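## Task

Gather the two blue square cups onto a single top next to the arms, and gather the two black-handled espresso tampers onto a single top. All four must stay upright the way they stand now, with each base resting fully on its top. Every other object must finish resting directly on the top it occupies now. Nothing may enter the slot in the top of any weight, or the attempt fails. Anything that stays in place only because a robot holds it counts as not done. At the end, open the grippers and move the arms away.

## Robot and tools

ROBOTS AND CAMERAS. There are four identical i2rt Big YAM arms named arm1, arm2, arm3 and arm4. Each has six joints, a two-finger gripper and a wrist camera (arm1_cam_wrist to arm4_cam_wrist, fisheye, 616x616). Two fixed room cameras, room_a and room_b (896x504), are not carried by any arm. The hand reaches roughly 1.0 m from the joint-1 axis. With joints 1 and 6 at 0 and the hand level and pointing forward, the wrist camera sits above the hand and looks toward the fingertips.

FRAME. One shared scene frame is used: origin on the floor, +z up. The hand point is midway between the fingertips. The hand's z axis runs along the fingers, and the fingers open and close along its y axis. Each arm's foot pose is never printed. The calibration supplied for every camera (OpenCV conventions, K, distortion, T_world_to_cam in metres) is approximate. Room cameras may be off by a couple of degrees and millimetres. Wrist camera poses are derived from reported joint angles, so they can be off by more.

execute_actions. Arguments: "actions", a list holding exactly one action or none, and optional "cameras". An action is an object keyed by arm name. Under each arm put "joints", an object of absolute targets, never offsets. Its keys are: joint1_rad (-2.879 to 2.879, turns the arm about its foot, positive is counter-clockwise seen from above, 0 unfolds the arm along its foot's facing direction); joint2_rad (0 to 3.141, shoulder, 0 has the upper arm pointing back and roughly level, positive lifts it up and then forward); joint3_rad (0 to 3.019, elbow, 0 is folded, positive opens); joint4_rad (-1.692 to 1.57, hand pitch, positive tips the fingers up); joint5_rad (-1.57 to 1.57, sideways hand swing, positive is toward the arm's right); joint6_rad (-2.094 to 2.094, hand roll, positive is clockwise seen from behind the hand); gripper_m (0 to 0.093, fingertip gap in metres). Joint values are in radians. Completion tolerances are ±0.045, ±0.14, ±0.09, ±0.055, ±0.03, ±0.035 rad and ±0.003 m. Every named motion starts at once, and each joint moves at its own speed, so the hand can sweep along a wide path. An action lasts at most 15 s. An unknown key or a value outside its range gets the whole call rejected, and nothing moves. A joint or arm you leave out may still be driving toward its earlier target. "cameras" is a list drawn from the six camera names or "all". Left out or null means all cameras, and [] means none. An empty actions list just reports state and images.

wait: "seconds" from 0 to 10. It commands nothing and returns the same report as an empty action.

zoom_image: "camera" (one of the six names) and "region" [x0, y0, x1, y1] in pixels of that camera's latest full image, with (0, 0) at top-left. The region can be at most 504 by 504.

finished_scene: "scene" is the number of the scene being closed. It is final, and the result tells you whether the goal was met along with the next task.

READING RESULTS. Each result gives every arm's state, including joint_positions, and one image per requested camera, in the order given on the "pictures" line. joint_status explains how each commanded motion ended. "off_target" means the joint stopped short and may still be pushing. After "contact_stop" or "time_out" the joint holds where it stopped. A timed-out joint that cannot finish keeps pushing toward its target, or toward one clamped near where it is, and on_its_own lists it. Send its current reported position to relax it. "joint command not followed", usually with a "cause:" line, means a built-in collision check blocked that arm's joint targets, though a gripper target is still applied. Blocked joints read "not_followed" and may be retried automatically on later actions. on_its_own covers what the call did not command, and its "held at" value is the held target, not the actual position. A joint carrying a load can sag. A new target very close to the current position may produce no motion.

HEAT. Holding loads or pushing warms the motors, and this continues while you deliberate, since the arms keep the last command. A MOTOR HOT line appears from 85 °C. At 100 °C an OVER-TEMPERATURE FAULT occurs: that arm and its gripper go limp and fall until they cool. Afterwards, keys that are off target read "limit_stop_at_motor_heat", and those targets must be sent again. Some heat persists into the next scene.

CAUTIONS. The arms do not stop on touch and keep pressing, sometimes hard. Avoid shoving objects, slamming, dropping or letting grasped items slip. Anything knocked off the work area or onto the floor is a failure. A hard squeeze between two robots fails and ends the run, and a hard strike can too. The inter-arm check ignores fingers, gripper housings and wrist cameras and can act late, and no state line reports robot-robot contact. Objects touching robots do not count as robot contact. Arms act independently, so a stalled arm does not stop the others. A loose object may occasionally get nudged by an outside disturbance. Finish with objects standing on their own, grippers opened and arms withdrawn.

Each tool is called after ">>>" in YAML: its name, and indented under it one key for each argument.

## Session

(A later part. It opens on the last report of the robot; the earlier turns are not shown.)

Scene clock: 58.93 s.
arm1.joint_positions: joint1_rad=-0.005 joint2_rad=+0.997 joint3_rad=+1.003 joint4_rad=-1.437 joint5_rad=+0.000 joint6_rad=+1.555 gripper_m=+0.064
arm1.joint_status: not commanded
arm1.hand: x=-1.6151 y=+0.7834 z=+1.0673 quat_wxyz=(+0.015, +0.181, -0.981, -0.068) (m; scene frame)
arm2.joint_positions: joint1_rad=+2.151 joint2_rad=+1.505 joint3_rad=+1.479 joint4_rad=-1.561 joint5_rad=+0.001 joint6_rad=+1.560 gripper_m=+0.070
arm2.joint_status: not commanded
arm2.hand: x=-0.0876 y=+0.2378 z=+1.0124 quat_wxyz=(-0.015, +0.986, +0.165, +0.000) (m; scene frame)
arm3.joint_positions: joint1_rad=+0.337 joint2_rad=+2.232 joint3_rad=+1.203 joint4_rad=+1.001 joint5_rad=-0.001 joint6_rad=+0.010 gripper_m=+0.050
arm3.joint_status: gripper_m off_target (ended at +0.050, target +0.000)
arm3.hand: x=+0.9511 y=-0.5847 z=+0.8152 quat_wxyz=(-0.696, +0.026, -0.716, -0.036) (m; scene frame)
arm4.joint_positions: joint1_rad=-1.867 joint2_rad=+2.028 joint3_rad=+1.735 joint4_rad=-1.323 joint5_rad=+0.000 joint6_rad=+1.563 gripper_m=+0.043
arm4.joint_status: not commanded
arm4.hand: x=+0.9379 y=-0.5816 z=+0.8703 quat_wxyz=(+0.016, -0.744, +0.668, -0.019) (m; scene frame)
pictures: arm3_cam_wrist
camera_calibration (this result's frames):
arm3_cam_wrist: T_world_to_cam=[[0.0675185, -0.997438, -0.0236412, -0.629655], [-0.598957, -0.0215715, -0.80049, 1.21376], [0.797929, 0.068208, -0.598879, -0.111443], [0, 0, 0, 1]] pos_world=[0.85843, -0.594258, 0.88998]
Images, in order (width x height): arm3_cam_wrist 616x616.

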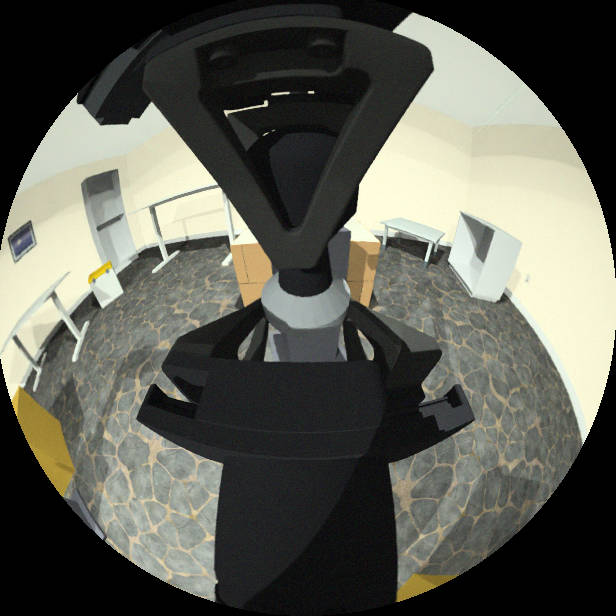

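Base is .05 wide; good.

>>> execute_actions:
  actions:
    - {"arm4":{"joints":{"gripper_m":0.058}}}
  cameras: []

>>> execute_actions:
  actions:
    - {"arm4":{"joints":{"joint2_rad":1.7,"joint4_rad":-1.6}}}
  cameras: []

>>> execute_actions:
  actions:
    - {"arm4":{"joints":{"joint1_rad":0,"joint2_rad":1.0,"joint3_rad":1.0}},"arm3":{"joints":{"joint1_rad":2.13,"joint2_rad":2.25,"joint3_rad":1.3,"joint4_rad":0.97}},"arm2":{"joints":{"joint2_rad":1.92,"joint3_rad":2.04,"joint4_rad":-1.65}}}
  cameras: ["arm2_cam_wrist","arm3_cam_wrist"]

Scene clock: 60.47 s.
arm1.joint_positions: joint1_rad=-0.005 joint2_rad=+0.997 joint3_rad=+1.003 joint4_rad=-1.437 joint5_rad=+0.000 joint6_rad=+1.555 gripper_m=+0.064
arm1.joint_status: not commanded
arm1.hand: x=-1.6151 y=+0.7834 z=+1.0673 quat_wxyz=(+0.015, +0.181, -0.981, -0.068) (m; scene frame)
arm2.joint_positions: joint1_rad=+2.151 joint2_rad=+1.505 joint3_rad=+1.479 joint4_rad=-1.561 joint5_rad=+0.001 joint6_rad=+1.560 gripper_m=+0.070
arm2.joint_status: not commanded
arm2.hand: x=-0.0876 y=+0.2378 z=+1.0124 quat_wxyz=(-0.015, +0.986, +0.165, +0.000) (m; scene frame)
arm3.joint_positions: joint1_rad=+0.337 joint2_rad=+2.258 joint3_rad=+1.203 joint4_rad=+1.001 joint5_rad=-0.001 joint6_rad=+0.010 gripper_m=+0.050
arm3.joint_status: not commanded
arm3.hand: x=+0.9488 y=-0.5847 z=+0.7960 quat_wxyz=(-0.687, +0.026, -0.726, -0.036) (m; scene frame)
arm4.joint_positions: joint1_rad=-1.867 joint2_rad=+2.028 joint3_rad=+1.747 joint4_rad=-1.323 joint5_rad=+0.000 joint6_rad=+1.563 gripper_m=+0.058
arm4.joint_status: all done
arm4.hand: x=+0.9339 y=-0.5820 z=+0.8744 quat_wxyz=(+0.011, -0.744, +0.668, -0.015) (m; scene frame)
pictures: none
No camera images: the call's "cameras" was empty. Leave "cameras" out to get every camera's image.

Scene clock: 61.83 s.
arm1.joint_positions: joint1_rad=-0.005 joint2_rad=+0.997 joint3_rad=+1.003 joint4_rad=-1.437 joint5_rad=+0.000 joint6_rad=+1.555 gripper_m=+0.064
arm1.joint_status: not commanded
arm1.hand: x=-1.6151 y=+0.7834 z=+1.0673 quat_wxyz=(+0.015, +0.181, -0.981, -0.068) (m; scene frame)
arm2.joint_positions: joint1_rad=+2.151 joint2_rad=+1.505 joint3_rad=+1.479 joint4_rad=-1.561 joint5_rad=+0.001 joint6_rad=+1.560 gripper_m=+0.070
arm2.joint_status: not commanded
arm2.hand: x=-0.0876 y=+0.2378 z=+1.0124 quat_wxyz=(-0.015, +0.986, +0.165, +0.000) (m; scene frame)
arm3.joint_positions: joint1_rad=+0.337 joint2_rad=+2.258 joint3_rad=+1.203 joint4_rad=+1.001 joint5_rad=-0.001 joint6_rad=+0.010 gripper_m=+0.050
arm3.joint_status: not commanded
arm3.hand: x=+0.9488 y=-0.5847 z=+0.7960 quat_wxyz=(-0.687, +0.026, -0.726, -0.036) (m; scene frame)
arm4.joint_positions: joint1_rad=-1.867 joint2_rad=+1.681 joint3_rad=+1.785 joint4_rad=-1.594 joint5_rad=+0.000 joint6_rad=+1.563 gripper_m=+0.058
arm4.joint_status: all done
arm4.hand: x=+1.0104 y=-0.5728 z=+1.0802 quat_wxyz=(-0.031, -0.743, +0.668, +0.023) (m; scene frame)
pictures: none
No camera images: the call's "cameras" was empty. Leave "cameras" out to get every camera's image.

Scene clock: 64.07 s.
arm1.joint_positions: joint1_rad=-0.005 joint2_rad=+0.997 joint3_rad=+1.003 joint4_rad=-1.437 joint5_rad=+0.000 joint6_rad=+1.555 gripper_m=+0.064
arm1.joint_status: not commanded
arm1.hand: x=-1.6151 y=+0.7834 z=+1.0673 quat_wxyz=(+0.015, +0.181, -0.981, -0.068) (m; scene frame)
arm2.joint_positions: joint1_rad=+2.151 joint2_rad=+1.925 joint3_rad=+2.001 joint4_rad=-1.645 joint5_rad=+0.001 joint6_rad=+1.561 gripper_m=+0.070
arm2.joint_status: all done
arm2.hand: x=-0.0387 y=+0.0904 z=+0.9988 quat_wxyz=(-0.006, +0.986, +0.164, +0.001) (m; scene frame)
arm3.joint_positions: joint1_rad=+2.129 joint2_rad=+2.266 joint3_rad=+1.277 joint4_rad=+0.970 joint5_rad=-0.002 joint6_rad=+0.006 gripper_m=+0.050
arm3.joint_status: all done
arm3.hand: x=-0.0310 y=+0.0868 z=+0.8207 quat_wxyz=(-0.413, +0.574, -0.421, -0.568) (m; scene frame)
arm4.joint_positions: joint1_rad=-0.009 joint2_rad=+1.002 joint3_rad=+1.008 joint4_rad=-1.595 joint5_rad=-0.001 joint6_rad=+1.563 gripper_m=+0.058
arm4.joint_status: all done
arm4.hand: x=+1.6335 y=-0.7551 z=+1.0332 quat_wxyz=(+0.005, -0.981, -0.196, -0.001) (m; scene frame)
pictures: arm2_cam_wrist, arm3_cam_wrist
camera_calibration (this result's frames):
arm2_cam_wrist: T_world_to_cam=[[-0.319507, 0.94752, 0.0110302, -0.105531], [0.765819, 0.251347, 0.591901, -0.580912], [0.558065, 0.197564, -0.805936, 0.932712], [0, 0, 0, 1]] pos_world=[-0.109358, 0.0617334, 1.09671]
arm3_cam_wrist: T_world_to_cam=[[0.958273, 0.285596, -0.0121616, 0.0133119], [0.158079, -0.564897, -0.809878, 0.722752], [-0.238168, 0.774162, -0.586472, 0.526132], [0, 0, 0, 1]] pos_world=[-0.00170063, -0.00283241, 0.894064]
Images, in order (width x height): arm2_cam_wrist 616x616, arm3_cam_wrist 616x616.

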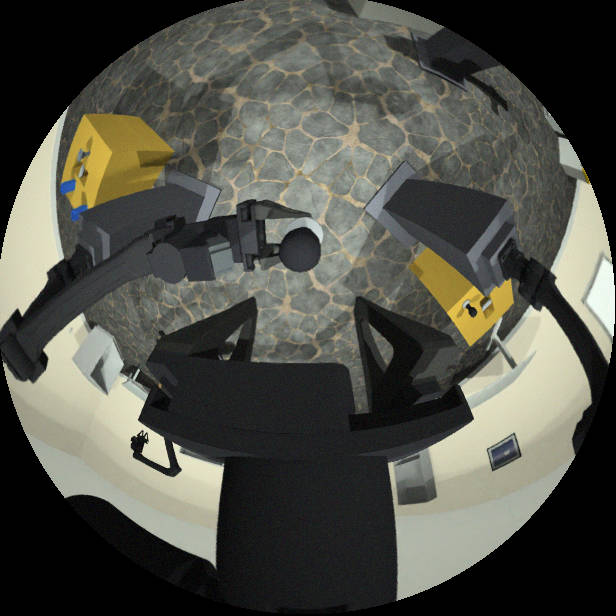

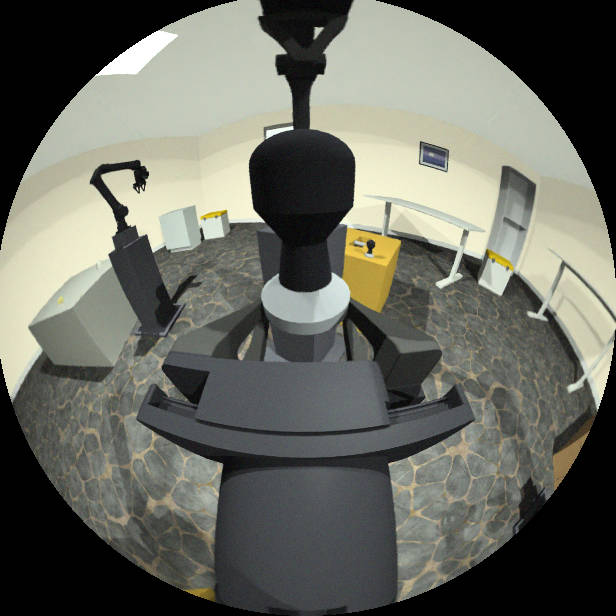

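>>> execute_actions:
  actions:
    - {"arm2":{"joints":{"joint1_rad":2.17,"joint2_rad":2.0,"joint3_rad":1.81,"joint4_rad":-1.37,"gripper_m":0.076}}}
  cameras: ["arm2_cam_wrist","arm3_cam_wrist"]

Scene clock: 66.17 s.
arm1.joint_positions: joint1_rad=-0.005 joint2_rad=+0.997 joint3_rad=+1.003 joint4_rad=-1.437 joint5_rad=+0.000 joint6_rad=+1.555 gripper_m=+0.064
arm1.joint_status: not commanded
arm1.hand: x=-1.6151 y=+0.7834 z=+1.0673 quat_wxyz=(+0.015, +0.181, -0.981, -0.068) (m; scene frame)
arm2.joint_positions: joint1_rad=+2.158 joint2_rad=+2.003 joint3_rad=+1.792 joint4_rad=-1.380 joint5_rad=+0.001 joint6_rad=+1.561 gripper_m=+0.076
arm2.joint_status: all done
arm2.hand: x=-0.0302 y=+0.0821 z=+0.8730 quat_wxyz=(-0.018, +0.986, +0.168, -0.001) (m; scene frame)
arm3.joint_positions: joint1_rad=+2.129 joint2_rad=+2.266 joint3_rad=+1.277 joint4_rad=+0.970 joint5_rad=-0.002 joint6_rad=+0.006 gripper_m=+0.050
arm3.joint_status: not commanded
arm3.hand: x=-0.0310 y=+0.0868 z=+0.8207 quat_wxyz=(-0.413, +0.574, -0.421, -0.568) (m; scene frame)
arm4.joint_positions: joint1_rad=-0.009 joint2_rad=+1.002 joint3_rad=+1.008 joint4_rad=-1.595 joint5_rad=-0.001 joint6_rad=+1.563 gripper_m=+0.058
arm4.joint_status: not commanded
arm4.hand: x=+1.6335 y=-0.7551 z=+1.0332 quat_wxyz=(+0.005, -0.981, -0.196, -0.001) (m; scene frame)
pictures: arm2_cam_wrist, arm3_cam_wrist
camera_calibration (this result's frames):
arm2_cam_wrist: T_world_to_cam=[[-0.326686, 0.944526, 0.0338678, -0.113421], [0.768138, 0.244459, 0.591781, -0.510066], [0.550673, 0.219342, -0.805387, 0.825791], [0, 0, 0, 1]] pos_world=[-0.0999928, 0.0506885, 0.97077]
arm3_cam_wrist: T_world_to_cam=[[0.958273, 0.285596, -0.0121616, 0.0133119], [0.158079, -0.564897, -0.809878, 0.722752], [-0.238168, 0.774162, -0.586472, 0.526132], [0, 0, 0, 1]] pos_world=[-0.00170063, -0.00283241, 0.894064]
Images, in order (width x height): arm2_cam_wrist 616x616, arm3_cam_wrist 616x616.

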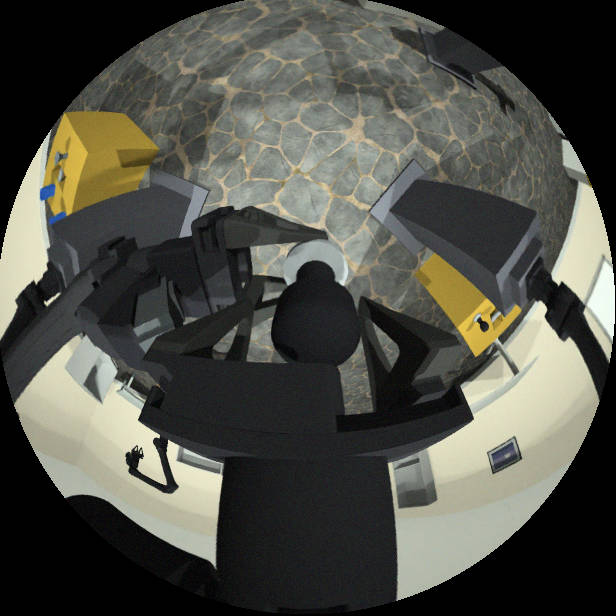

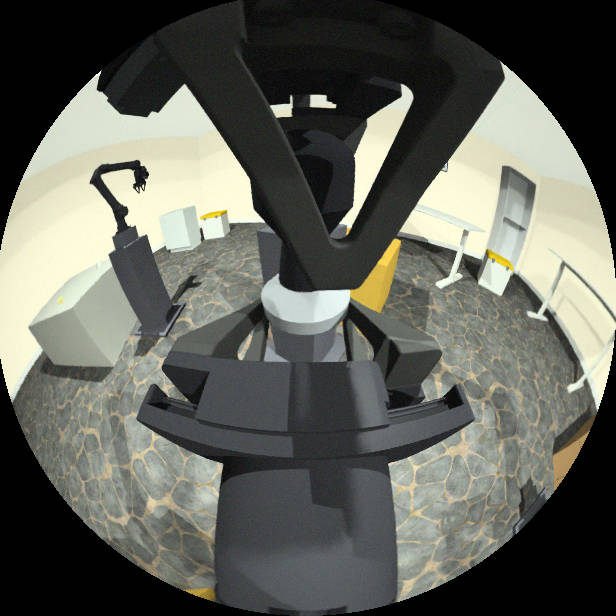

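>>> execute_actions:
  actions:
    - {"arm2":{"joints":{"joint1_rad":2.13}}}
  cameras: ["arm3_cam_wrist"]

>>> execute_actions:
  actions:
    - {"arm2":{"joints":{"gripper_m":0}}}
  cameras: ["arm3_cam_wrist"]

Scene clock: 67.53 s.
arm1.joint_positions: joint1_rad=-0.005 joint2_rad=+0.997 joint3_rad=+1.003 joint4_rad=-1.437 joint5_rad=+0.000 joint6_rad=+1.555 gripper_m=+0.064
arm1.joint_status: not commanded
arm1.hand: x=-1.6151 y=+0.7834 z=+1.0673 quat_wxyz=(+0.015, +0.181, -0.981, -0.068) (m; scene frame)
arm2.joint_positions: joint1_rad=+2.138 joint2_rad=+2.003 joint3_rad=+1.792 joint4_rad=-1.380 joint5_rad=+0.001 joint6_rad=+1.561 gripper_m=+0.076
arm2.joint_status: all done
arm2.hand: x=-0.0418 y=+0.0783 z=+0.8730 quat_wxyz=(-0.018, +0.987, +0.158, -0.001) (m; scene frame)
arm3.joint_positions: joint1_rad=+2.129 joint2_rad=+2.266 joint3_rad=+1.277 joint4_rad=+0.970 joint5_rad=-0.002 joint6_rad=+0.006 gripper_m=+0.050
arm3.joint_status: not commanded
arm3.hand: x=-0.0310 y=+0.0868 z=+0.8207 quat_wxyz=(-0.413, +0.574, -0.421, -0.568) (m; scene frame)
arm4.joint_positions: joint1_rad=-0.009 joint2_rad=+1.002 joint3_rad=+1.008 joint4_rad=-1.595 joint5_rad=-0.001 joint6_rad=+1.563 gripper_m=+0.058
arm4.joint_status: not commanded
arm4.hand: x=+1.6335 y=-0.7551 z=+1.0332 quat_wxyz=(+0.005, -0.981, -0.196, -0.001) (m; scene frame)
pictures: arm3_cam_wrist
camera_calibration (this result's frames):
arm3_cam_wrist: T_world_to_cam=[[0.958273, 0.285596, -0.0121616, 0.0133119], [0.158079, -0.564897, -0.809878, 0.722752], [-0.238168, 0.774162, -0.586472, 0.526132], [0, 0, 0, 1]] pos_world=[-0.00170063, -0.00283241, 0.894064]
Images, in order (width x height): arm3_cam_wrist 616x616.

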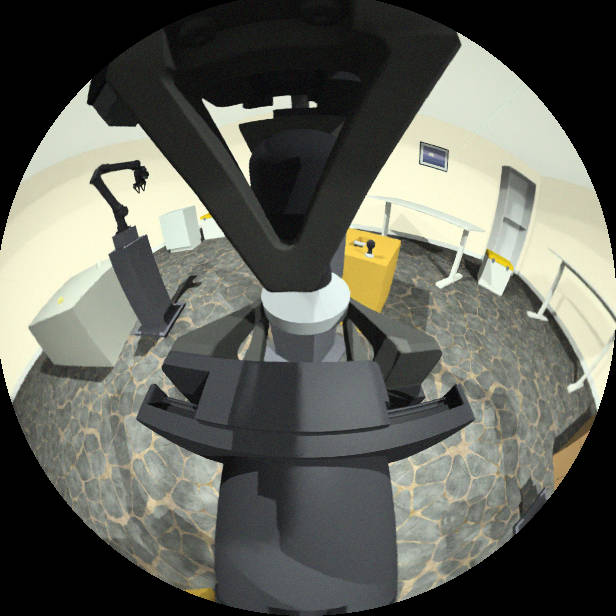

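Scene clock: 68.20 s.
arm1.joint_positions: joint1_rad=-0.005 joint2_rad=+0.997 joint3_rad=+1.003 joint4_rad=-1.437 joint5_rad=+0.000 joint6_rad=+1.555 gripper_m=+0.064
arm1.joint_status: not commanded
arm1.hand: x=-1.6151 y=+0.7834 z=+1.0673 quat_wxyz=(+0.015, +0.181, -0.981, -0.068) (m; scene frame)
arm2.joint_positions: joint1_rad=+2.138 joint2_rad=+2.003 joint3_rad=+1.792 joint4_rad=-1.380 joint5_rad=+0.001 joint6_rad=+1.562 gripper_m=+0.044
arm2.joint_status: gripper_m off_target (ended at +0.044, target +0.000)
arm2.hand: x=-0.0418 y=+0.0783 z=+0.8730 quat_wxyz=(-0.018, +0.987, +0.158, -0.001) (m; scene frame)
arm3.joint_positions: joint1_rad=+2.129 joint2_rad=+2.266 joint3_rad=+1.277 joint4_rad=+0.968 joint5_rad=-0.002 joint6_rad=+0.006 gripper_m=+0.050
arm3.joint_status: not commanded
arm3.hand: x=-0.0310 y=+0.0868 z=+0.8201 quat_wxyz=(-0.413, +0.574, -0.421, -0.568) (m; scene frame)
arm4.joint_positions: joint1_rad=-0.009 joint2_rad=+1.002 joint3_rad=+1.008 joint4_rad=-1.595 joint5_rad=-0.001 joint6_rad=+1.563 gripper_m=+0.058
arm4.joint_status: not commanded
arm4.hand: x=+1.6335 y=-0.7551 z=+1.0332 quat_wxyz=(+0.005, -0.981, -0.196, -0.001) (m; scene frame)
pictures: arm3_cam_wrist
camera_calibration (this result's frames):
arm3_cam_wrist: T_world_to_cam=[[0.958279, 0.285576, -0.0121337, 0.0132825], [0.158452, -0.566074, -0.808983, 0.721653], [-0.237894, 0.773309, -0.587707, 0.526919], [0, 0, 0, 1]] pos_world=[-0.00172437, -0.00275537, 0.89364]
Images, in order (width x height): arm3_cam_wrist 616x616.

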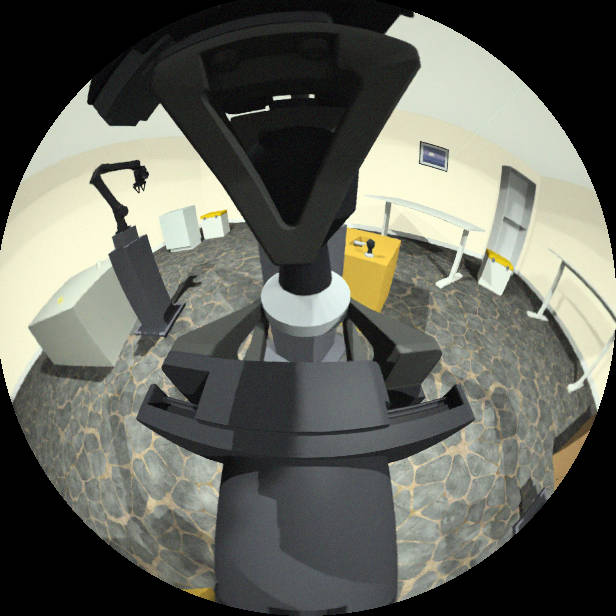

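>>> execute_actions:
  actions:
    - {"arm3":{"joints":{"gripper_m":0.093}}}
  cameras: []

>>> execute_actions:
  actions:
    - {"arm3":{"joints":{"joint2_rad":2.01,"joint3_rad":0.73,"joint4_rad":1.27}},"arm2":{"joints":{"joint2_rad":1.5,"joint3_rad":1.35,"joint4_rad":-1.42}}}
  cameras: []

>>> execute_actions:
  actions:
    - {"arm2":{"joints":{"joint1_rad":-1.97}}}
  cameras: []

>>> execute_actions:
  actions:
    - {"arm2":{"joints":{"joint2_rad":2.15,"joint3_rad":1.8,"joint4_rad":-1.2}}}
  cameras: ["arm2_cam_wrist"]

Scene clock: 69.57 s.
arm1.joint_positions: joint1_rad=-0.005 joint2_rad=+0.997 joint3_rad=+1.003 joint4_rad=-1.437 joint5_rad=+0.000 joint6_rad=+1.555 gripper_m=+0.064
arm1.joint_status: not commanded
arm1.hand: x=-1.6151 y=+0.7834 z=+1.0673 quat_wxyz=(+0.015, +0.181, -0.981, -0.068) (m; scene frame)
arm2.joint_positions: joint1_rad=+2.138 joint2_rad=+2.003 joint3_rad=+1.792 joint4_rad=-1.379 joint5_rad=+0.001 joint6_rad=+1.562 gripper_m=+0.044
arm2.joint_status: not commanded
arm2.hand: x=-0.0416 y=+0.0779 z=+0.8730 quat_wxyz=(-0.017, +0.987, +0.158, +0.000) (m; scene frame)
arm3.joint_positions: joint1_rad=+2.129 joint2_rad=+2.265 joint3_rad=+1.277 joint4_rad=+0.968 joint5_rad=-0.001 joint6_rad=+0.006 gripper_m=+0.093
arm3.joint_status: all done
arm3.hand: x=-0.0309 y=+0.0869 z=+0.8210 quat_wxyz=(-0.413, +0.574, -0.421, -0.568) (m; scene frame)
arm4.joint_positions: joint1_rad=-0.009 joint2_rad=+1.002 joint3_rad=+1.008 joint4_rad=-1.595 joint5_rad=-0.001 joint6_rad=+1.563 gripper_m=+0.058
arm4.joint_status: not commanded
arm4.hand: x=+1.6335 y=-0.7551 z=+1.0332 quat_wxyz=(+0.005, -0.981, -0.196, -0.001) (m; scene frame)
pictures: none
No camera images: the call's "cameras" was empty. Leave "cameras" out to get every camera's image.

Scene clock: 70.93 s.
arm1.joint_positions: joint1_rad=-0.005 joint2_rad=+0.997 joint3_rad=+1.003 joint4_rad=-1.437 joint5_rad=+0.000 joint6_rad=+1.555 gripper_m=+0.064
arm1.joint_status: not commanded
arm1.hand: x=-1.6151 y=+0.7834 z=+1.0673 quat_wxyz=(+0.015, +0.181, -0.981, -0.068) (m; scene frame)
arm2.joint_positions: joint1_rad=+2.138 joint2_rad=+1.492 joint3_rad=+1.332 joint4_rad=-1.416 joint5_rad=+0.001 joint6_rad=+1.562 gripper_m=+0.044
arm2.joint_status: all done
arm2.hand: x=-0.0949 y=+0.2437 z=+0.9623 quat_wxyz=(-0.010, +0.987, +0.158, +0.001) (m; scene frame)
arm3.joint_positions: joint1_rad=+2.129 joint2_rad=+2.012 joint3_rad=+0.727 joint4_rad=+1.249 joint5_rad=-0.001 joint6_rad=+0.006 gripper_m=+0.093
arm3.joint_status: all done
arm3.hand: x=+0.0219 y=-0.0790 z=+0.8342 quat_wxyz=(-0.410, +0.578, -0.425, -0.563) (m; scene frame)
arm4.joint_positions: joint1_rad=-0.009 joint2_rad=+1.002 joint3_rad=+1.008 joint4_rad=-1.595 joint5_rad=-0.001 joint6_rad=+1.563 gripper_m=+0.058
arm4.joint_status: not commanded
arm4.hand: x=+1.6335 y=-0.7551 z=+1.0332 quat_wxyz=(+0.005, -0.981, -0.196, -0.001) (m; scene frame)
pictures: none
No camera images: the call's "cameras" was empty. Leave "cameras" out to get every camera's image.

Scene clock: 74.03 s.
arm1.joint_positions: joint1_rad=-0.005 joint2_rad=+0.997 joint3_rad=+1.003 joint4_rad=-1.437 joint5_rad=+0.000 joint6_rad=+1.555 gripper_m=+0.064
arm1.joint_status: not commanded
arm1.hand: x=-1.6151 y=+0.7834 z=+1.0673 quat_wxyz=(+0.015, +0.181, -0.981, -0.068) (m; scene frame)
arm2.joint_positions: joint1_rad=-1.972 joint2_rad=+1.504 joint3_rad=+1.332 joint4_rad=-1.416 joint5_rad=+0.002 joint6_rad=+1.562 gripper_m=+0.044
arm2.joint_status: all done
arm2.hand: x=+0.0424 y=+1.0028 z=+0.9691 quat_wxyz=(+0.004, -0.320, -0.947, +0.001) (m; scene frame)
arm3.joint_positions: joint1_rad=+2.129 joint2_rad=+2.012 joint3_rad=+0.727 joint4_rad=+1.249 joint5_rad=-0.001 joint6_rad=+0.006 gripper_m=+0.093
arm3.joint_status: not commanded
arm3.hand: x=+0.0219 y=-0.0790 z=+0.8342 quat_wxyz=(-0.410, +0.578, -0.425, -0.563) (m; scene frame)
arm4.joint_positions: joint1_rad=-0.009 joint2_rad=+1.002 joint3_rad=+1.008 joint4_rad=-1.595 joint5_rad=-0.001 joint6_rad=+1.563 gripper_m=+0.058
arm4.joint_status: not commanded
arm4.hand: x=+1.6335 y=-0.7551 z=+1.0332 quat_wxyz=(+0.005, -0.981, -0.196, -0.001) (m; scene frame)
pictures: none
No camera images: the call's "cameras" was empty. Leave "cameras" out to get every camera's image.

Scene clock: 75.47 s.
arm1.joint_positions: joint1_rad=-0.005 joint2_rad=+0.997 joint3_rad=+1.003 joint4_rad=-1.437 joint5_rad=+0.000 joint6_rad=+1.555 gripper_m=+0.064
arm1.joint_status: not commanded
arm1.hand: x=-1.6151 y=+0.7834 z=+1.0673 quat_wxyz=(+0.015, +0.181, -0.981, -0.068) (m; scene frame)
arm2.joint_positions: joint1_rad=-1.972 joint2_rad=+2.189 joint3_rad=+1.748 joint4_rad=-1.199 joint5_rad=+0.002 joint6_rad=+1.562 gripper_m=+0.044
arm2.joint_status: all done
arm2.hand: x=+0.1586 y=+1.1551 z=+0.7611 quat_wxyz=(+0.012, -0.320, -0.947, +0.025) (m; scene frame)
arm3.joint_positions: joint1_rad=+2.129 joint2_rad=+2.012 joint3_rad=+0.727 joint4_rad=+1.249 joint5_rad=-0.001 joint6_rad=+0.006 gripper_m=+0.093
arm3.joint_status: not commanded
arm3.hand: x=+0.0219 y=-0.0790 z=+0.8342 quat_wxyz=(-0.410, +0.578, -0.425, -0.563) (m; scene frame)
arm4.joint_positions: joint1_rad=-0.009 joint2_rad=+1.002 joint3_rad=+1.008 joint4_rad=-1.595 joint5_rad=-0.001 joint6_rad=+1.563 gripper_m=+0.058
arm4.joint_status: not commanded
arm4.hand: x=+1.6335 y=-0.7551 z=+1.0332 quat_wxyz=(+0.005, -0.981, -0.196, -0.001) (m; scene frame)
pictures: arm2_cam_wrist
camera_calibration (this result's frames):
arm2_cam_wrist: T_world_to_cam=[[-0.609062, -0.791233, 0.0547146, 0.972443], [-0.617482, 0.516347, 0.593381, -0.946712], [-0.497755, 0.32762, -0.80306, 0.435736], [0, 0, 0, 1]] pos_world=[0.224589, 1.11551, 0.858477]
Images, in order (width x height): arm2_cam_wrist 616x616.

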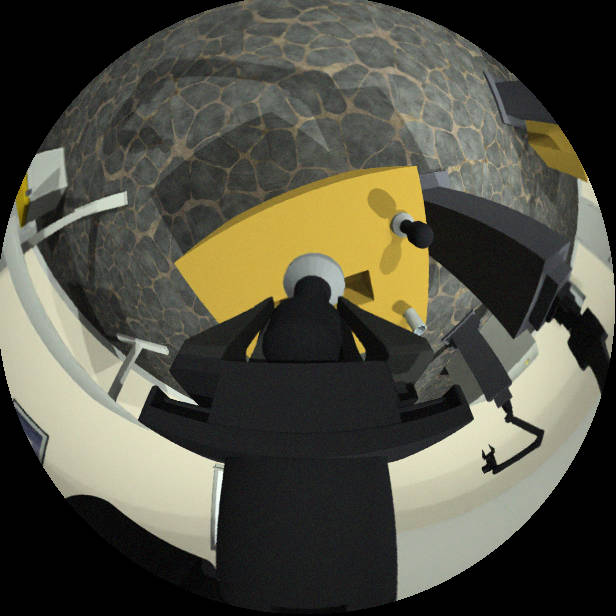

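>>> execute_actions:
  actions:
    - {"arm2":{"joints":{"joint1_rad":-1.935,"joint2_rad":2.27,"joint3_rad":1.54,"joint4_rad":-0.79}}}
  cameras: ["arm2_cam_wrist"]

Scene clock: 77.20 s.
arm1.joint_positions: joint1_rad=-0.005 joint2_rad=+0.997 joint3_rad=+1.003 joint4_rad=-1.437 joint5_rad=+0.000 joint6_rad=+1.555 gripper_m=+0.064
arm1.joint_status: not commanded
arm1.hand: x=-1.6151 y=+0.7834 z=+1.0673 quat_wxyz=(+0.015, +0.181, -0.981, -0.068) (m; scene frame)
arm2.joint_positions: joint1_rad=-1.939 joint2_rad=+2.302 joint3_rad=+1.506 joint4_rad=-0.798 joint5_rad=+0.002 joint6_rad=+1.562 gripper_m=+0.044
arm2.joint_status: all done
arm2.hand: x=+0.1198 y=+1.1386 z=+0.6178 quat_wxyz=(+0.005, -0.305, -0.952, +0.004) (m; scene frame)
arm3.joint_positions: joint1_rad=+2.129 joint2_rad=+2.012 joint3_rad=+0.727 joint4_rad=+1.249 joint5_rad=-0.001 joint6_rad=+0.006 gripper_m=+0.093
arm3.joint_status: not commanded
arm3.hand: x=+0.0219 y=-0.0790 z=+0.8342 quat_wxyz=(-0.410, +0.578, -0.425, -0.563) (m; scene frame)
arm4.joint_positions: joint1_rad=-0.009 joint2_rad=+1.002 joint3_rad=+1.008 joint4_rad=-1.595 joint5_rad=-0.001 joint6_rad=+1.563 gripper_m=+0.058
arm4.joint_status: not commanded
arm4.hand: x=+1.6335 y=-0.7551 z=+1.0332 quat_wxyz=(+0.005, -0.981, -0.196, -0.001) (m; scene frame)
pictures: arm2_cam_wrist
camera_calibration (this result's frames):
arm2_cam_wrist: T_world_to_cam=[[-0.583973, -0.811731, 0.00830888, 0.992649], [-0.650301, 0.473915, 0.593728, -0.825117], [-0.485885, 0.341318, -0.804623, 0.29072], [0, 0, 0, 1]] pos_world=[0.184362, 1.09757, 0.715568]
Images, in order (width x height): arm2_cam_wrist 616x616.

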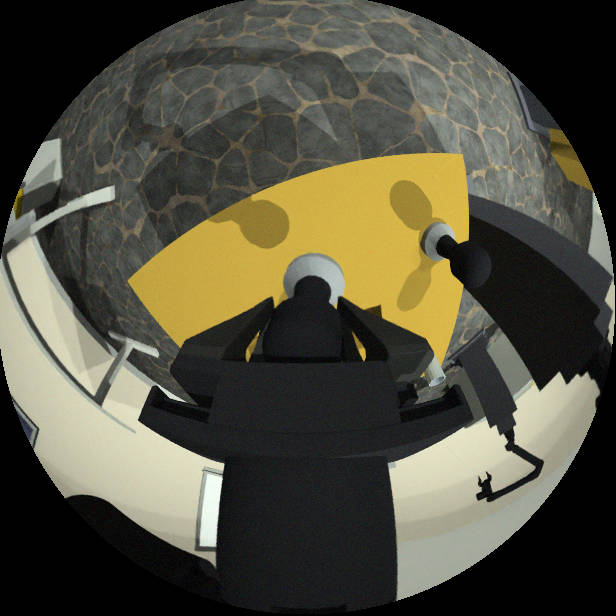

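>>> execute_actions:
  actions:
    - {"arm2":{"joints":{"joint1_rad":-1.965,"joint2_rad":2.35,"joint3_rad":1.57,"joint4_rad":-0.73}}}
  cameras: ["arm2_cam_wrist"]

Scene clock: 78.43 s.
arm1.joint_positions: joint1_rad=-0.005 joint2_rad=+0.997 joint3_rad=+1.003 joint4_rad=-1.437 joint5_rad=+0.000 joint6_rad=+1.555 gripper_m=+0.064
arm1.joint_status: not commanded
arm1.hand: x=-1.6151 y=+0.7834 z=+1.0673 quat_wxyz=(+0.015, +0.181, -0.981, -0.068) (m; scene frame)
arm2.joint_positions: joint1_rad=-1.956 joint2_rad=+2.343 joint3_rad=+1.531 joint4_rad=-0.737 joint5_rad=+0.002 joint6_rad=+1.562 gripper_m=+0.044
arm2.joint_status: all done
arm2.hand: x=+0.1367 y=+1.1457 z=+0.6006 quat_wxyz=(-0.002, -0.312, -0.950, -0.017) (m; scene frame)
arm3.joint_positions: joint1_rad=+2.129 joint2_rad=+2.012 joint3_rad=+0.727 joint4_rad=+1.249 joint5_rad=-0.001 joint6_rad=+0.006 gripper_m=+0.093
arm3.joint_status: not commanded
arm3.hand: x=+0.0219 y=-0.0790 z=+0.8342 quat_wxyz=(-0.410, +0.578, -0.425, -0.563) (m; scene frame)
arm4.joint_positions: joint1_rad=-0.009 joint2_rad=+1.002 joint3_rad=+1.008 joint4_rad=-1.595 joint5_rad=-0.001 joint6_rad=+1.563 gripper_m=+0.058
arm4.joint_status: not commanded
arm4.hand: x=+1.6335 y=-0.7551 z=+1.0332 quat_wxyz=(+0.005, -0.981, -0.196, -0.001) (m; scene frame)
pictures: arm2_cam_wrist
camera_calibration (this result's frames):
arm2_cam_wrist: T_world_to_cam=[[-0.596848, -0.801589, -0.0350366, 1.02459], [-0.657816, 0.463861, 0.593389, -0.794482], [-0.459402, 0.377211, -0.804153, 0.237599], [0, 0, 0, 1]] pos_world=[0.198057, 1.10021, 0.698401]
Images, in order (width x height): arm2_cam_wrist 616x616.

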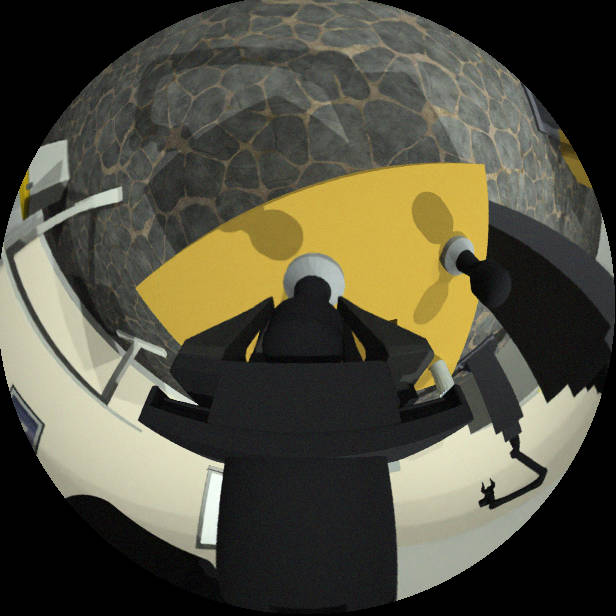

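>>> execute_actions:
  actions:
    - {"arm2":{"joints":{"joint2_rad":2.4}}}
  cameras: ["arm2_cam_wrist"]

Scene clock: 79.67 s.
arm1.joint_positions: joint1_rad=-0.005 joint2_rad=+0.997 joint3_rad=+1.003 joint4_rad=-1.437 joint5_rad=+0.000 joint6_rad=+1.555 gripper_m=+0.064
arm1.joint_status: not commanded
arm1.hand: x=-1.6151 y=+0.7834 z=+1.0673 quat_wxyz=(+0.015, +0.181, -0.981, -0.068) (m; scene frame)
arm2.joint_positions: joint1_rad=-1.956 joint2_rad=+2.401 joint3_rad=+1.533 joint4_rad=-0.737 joint5_rad=+0.002 joint6_rad=+1.562 gripper_m=+0.044
arm2.joint_status: all done
arm2.hand: x=+0.1265 y=+1.1326 z=+0.5679 quat_wxyz=(+0.007, -0.312, -0.950, +0.009) (m; scene frame)
arm3.joint_positions: joint1_rad=+2.129 joint2_rad=+2.012 joint3_rad=+0.727 joint4_rad=+1.249 joint5_rad=-0.001 joint6_rad=+0.006 gripper_m=+0.093
arm3.joint_status: not commanded
arm3.hand: x=+0.0219 y=-0.0790 z=+0.8342 quat_wxyz=(-0.410, +0.578, -0.425, -0.563) (m; scene frame)
arm4.joint_positions: joint1_rad=-0.009 joint2_rad=+1.002 joint3_rad=+1.008 joint4_rad=-1.595 joint5_rad=-0.001 joint6_rad=+1.563 gripper_m=+0.058
arm4.joint_status: not commanded
arm4.hand: x=+1.6335 y=-0.7551 z=+1.0332 quat_wxyz=(+0.005, -0.981, -0.196, -0.001) (m; scene frame)
pictures: arm2_cam_wrist
camera_calibration (this result's frames):
arm2_cam_wrist: T_world_to_cam=[[-0.596717, -0.802196, 0.0202662, 0.976052], [-0.63831, 0.489812, 0.593838, -0.807825], [-0.486301, 0.341417, -0.804329, 0.255611], [0, 0, 0, 1]] pos_world=[0.191088, 1.0914, 0.665532]
Images, in order (width x height): arm2_cam_wrist 616x616.

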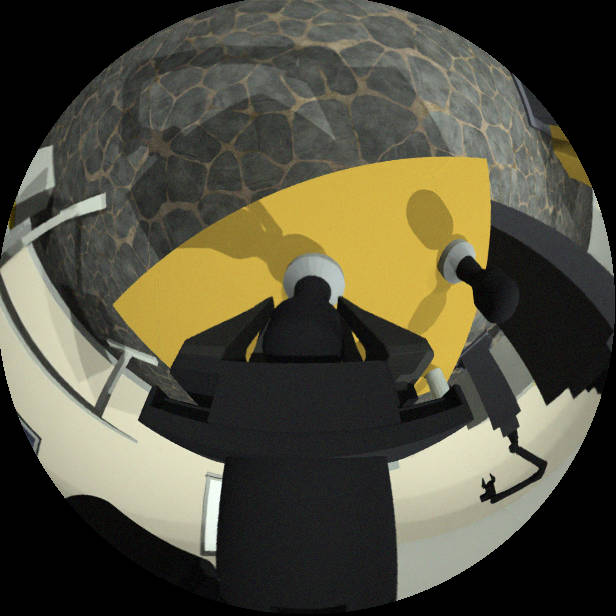

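Perhaps 1 cm more.

>>> execute_actions:
  actions:
    - {"arm2":{"joints":{"joint2_rad":2.43,"joint4_rad":-0.7}}}
  cameras: []

>>> execute_actions:
  actions:
    - {"arm2":{"joints":{"gripper_m":0.07}}}
  cameras: []

>>> execute_actions:
  actions:
    - {"arm2":{"joints":{"joint2_rad":2.0,"joint4_rad":-1.1}}}
  cameras: ["arm2_cam_wrist","room_b"]

Scene clock: 81.00 s.
arm1.joint_positions: joint1_rad=-0.005 joint2_rad=+0.997 joint3_rad=+1.003 joint4_rad=-1.437 joint5_rad=+0.000 joint6_rad=+1.555 gripper_m=+0.064
arm1.joint_status: not commanded
arm1.hand: x=-1.6151 y=+0.7834 z=+1.0673 quat_wxyz=(+0.015, +0.181, -0.981, -0.068) (m; scene frame)
arm2.joint_positions: joint1_rad=-1.956 joint2_rad=+2.420 joint3_rad=+1.533 joint4_rad=-0.710 joint5_rad=+0.002 joint6_rad=+1.562 gripper_m=+0.044
arm2.joint_status: all done
arm2.hand: x=+0.1266 y=+1.1329 z=+0.5572 quat_wxyz=(+0.005, -0.312, -0.950, +0.005) (m; scene frame)
arm3.joint_positions: joint1_rad=+2.129 joint2_rad=+2.012 joint3_rad=+0.727 joint4_rad=+1.249 joint5_rad=-0.001 joint6_rad=+0.006 gripper_m=+0.093
arm3.joint_status: not commanded
arm3.hand: x=+0.0219 y=-0.0790 z=+0.8342 quat_wxyz=(-0.410, +0.578, -0.425, -0.563) (m; scene frame)
arm4.joint_positions: joint1_rad=-0.009 joint2_rad=+1.002 joint3_rad=+1.008 joint4_rad=-1.595 joint5_rad=-0.001 joint6_rad=+1.563 gripper_m=+0.058
arm4.joint_status: not commanded
arm4.hand: x=+1.6335 y=-0.7551 z=+1.0332 quat_wxyz=(+0.005, -0.981, -0.196, -0.001) (m; scene frame)
pictures: none
No camera images: the call's "cameras" was empty. Leave "cameras" out to get every camera's image.

Scene clock: 81.70 s.
arm1.joint_positions: joint1_rad=-0.005 joint2_rad=+0.997 joint3_rad=+1.003 joint4_rad=-1.437 joint5_rad=+0.000 joint6_rad=+1.555 gripper_m=+0.064
arm1.joint_status: not commanded
arm1.hand: x=-1.6151 y=+0.7834 z=+1.0673 quat_wxyz=(+0.015, +0.181, -0.981, -0.068) (m; scene frame)
arm2.joint_positions: joint1_rad=-1.956 joint2_rad=+2.420 joint3_rad=+1.536 joint4_rad=-0.710 joint5_rad=+0.002 joint6_rad=+1.562 gripper_m=+0.070
arm2.joint_status: all done
arm2.hand: x=+0.1279 y=+1.1346 z=+0.5581 quat_wxyz=(+0.005, -0.312, -0.950, +0.004) (m; scene frame)
arm3.joint_positions: joint1_rad=+2.129 joint2_rad=+2.012 joint3_rad=+0.727 joint4_rad=+1.249 joint5_rad=-0.001 joint6_rad=+0.006 gripper_m=+0.093
arm3.joint_status: not commanded
arm3.hand: x=+0.0219 y=-0.0790 z=+0.8342 quat_wxyz=(-0.410, +0.578, -0.425, -0.563) (m; scene frame)
arm4.joint_positions: joint1_rad=-0.009 joint2_rad=+1.002 joint3_rad=+1.008 joint4_rad=-1.595 joint5_rad=-0.001 joint6_rad=+1.563 gripper_m=+0.058
arm4.joint_status: not commanded
arm4.hand: x=+1.6335 y=-0.7551 z=+1.0332 quat_wxyz=(+0.005, -0.981, -0.196, -0.001) (m; scene frame)
pictures: none
No camera images: the call's "cameras" was empty. Leave "cameras" out to get every camera's image.

Scene clock: 83.10 s.
arm1.joint_positions: joint1_rad=-0.005 joint2_rad=+0.997 joint3_rad=+1.003 joint4_rad=-1.437 joint5_rad=+0.000 joint6_rad=+1.555 gripper_m=+0.064
arm1.joint_status: not commanded
arm1.hand: x=-1.6151 y=+0.7834 z=+1.0673 quat_wxyz=(+0.015, +0.181, -0.981, -0.068) (m; scene frame)
arm2.joint_positions: joint1_rad=-1.956 joint2_rad=+1.977 joint3_rad=+1.565 joint4_rad=-1.091 joint5_rad=+0.002 joint6_rad=+1.562 gripper_m=+0.070
arm2.joint_status: all done
arm2.hand: x=+0.1353 y=+1.1406 z=+0.8226 quat_wxyz=(-0.010, -0.312, -0.949, -0.039) (m; scene frame)
arm3.joint_positions: joint1_rad=+2.129 joint2_rad=+2.012 joint3_rad=+0.727 joint4_rad=+1.249 joint5_rad=-0.001 joint6_rad=+0.006 gripper_m=+0.093
arm3.joint_status: not commanded
arm3.hand: x=+0.0219 y=-0.0790 z=+0.8342 quat_wxyz=(-0.410, +0.578, -0.425, -0.563) (m; scene frame)
arm4.joint_positions: joint1_rad=-0.009 joint2_rad=+1.002 joint3_rad=+1.008 joint4_rad=-1.595 joint5_rad=-0.001 joint6_rad=+1.563 gripper_m=+0.058
arm4.joint_status: not commanded
arm4.hand: x=+1.6335 y=-0.7551 z=+1.0332 quat_wxyz=(+0.005, -0.981, -0.196, -0.001) (m; scene frame)
pictures: arm2_cam_wrist, room_b
camera_calibration (this result's frames):
arm2_cam_wrist: T_world_to_cam=[[-0.595857, -0.798984, -0.0811086, 1.06218], [-0.673888, 0.442502, 0.591665, -0.896892], [-0.43684, 0.407206, -0.802094, 0.378449], [0, 0, 0, 1]] pos_world=[0.193823, 1.09143, 0.920363]
Images, in order (width x height): arm2_cam_wrist 616x616, room_b 896x504.

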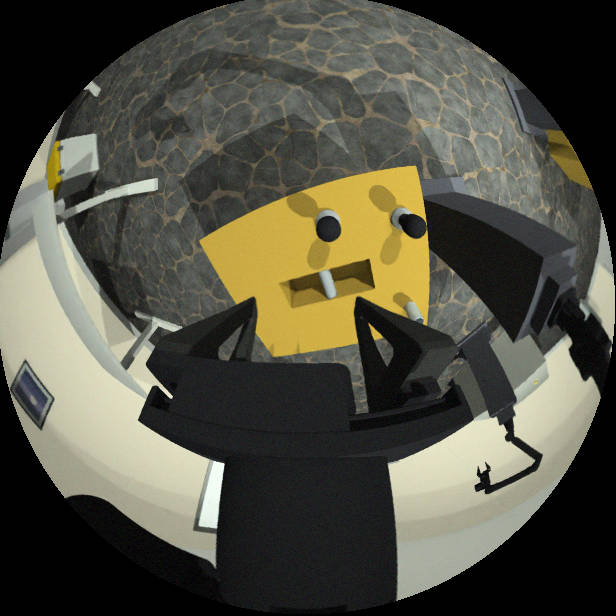

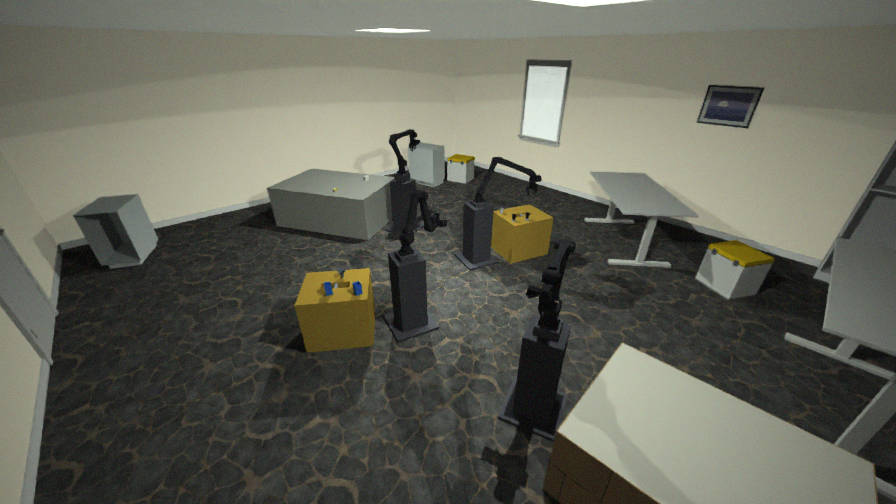

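>>> finished_scene:
  scene: 2

The scene is finished: the task was done.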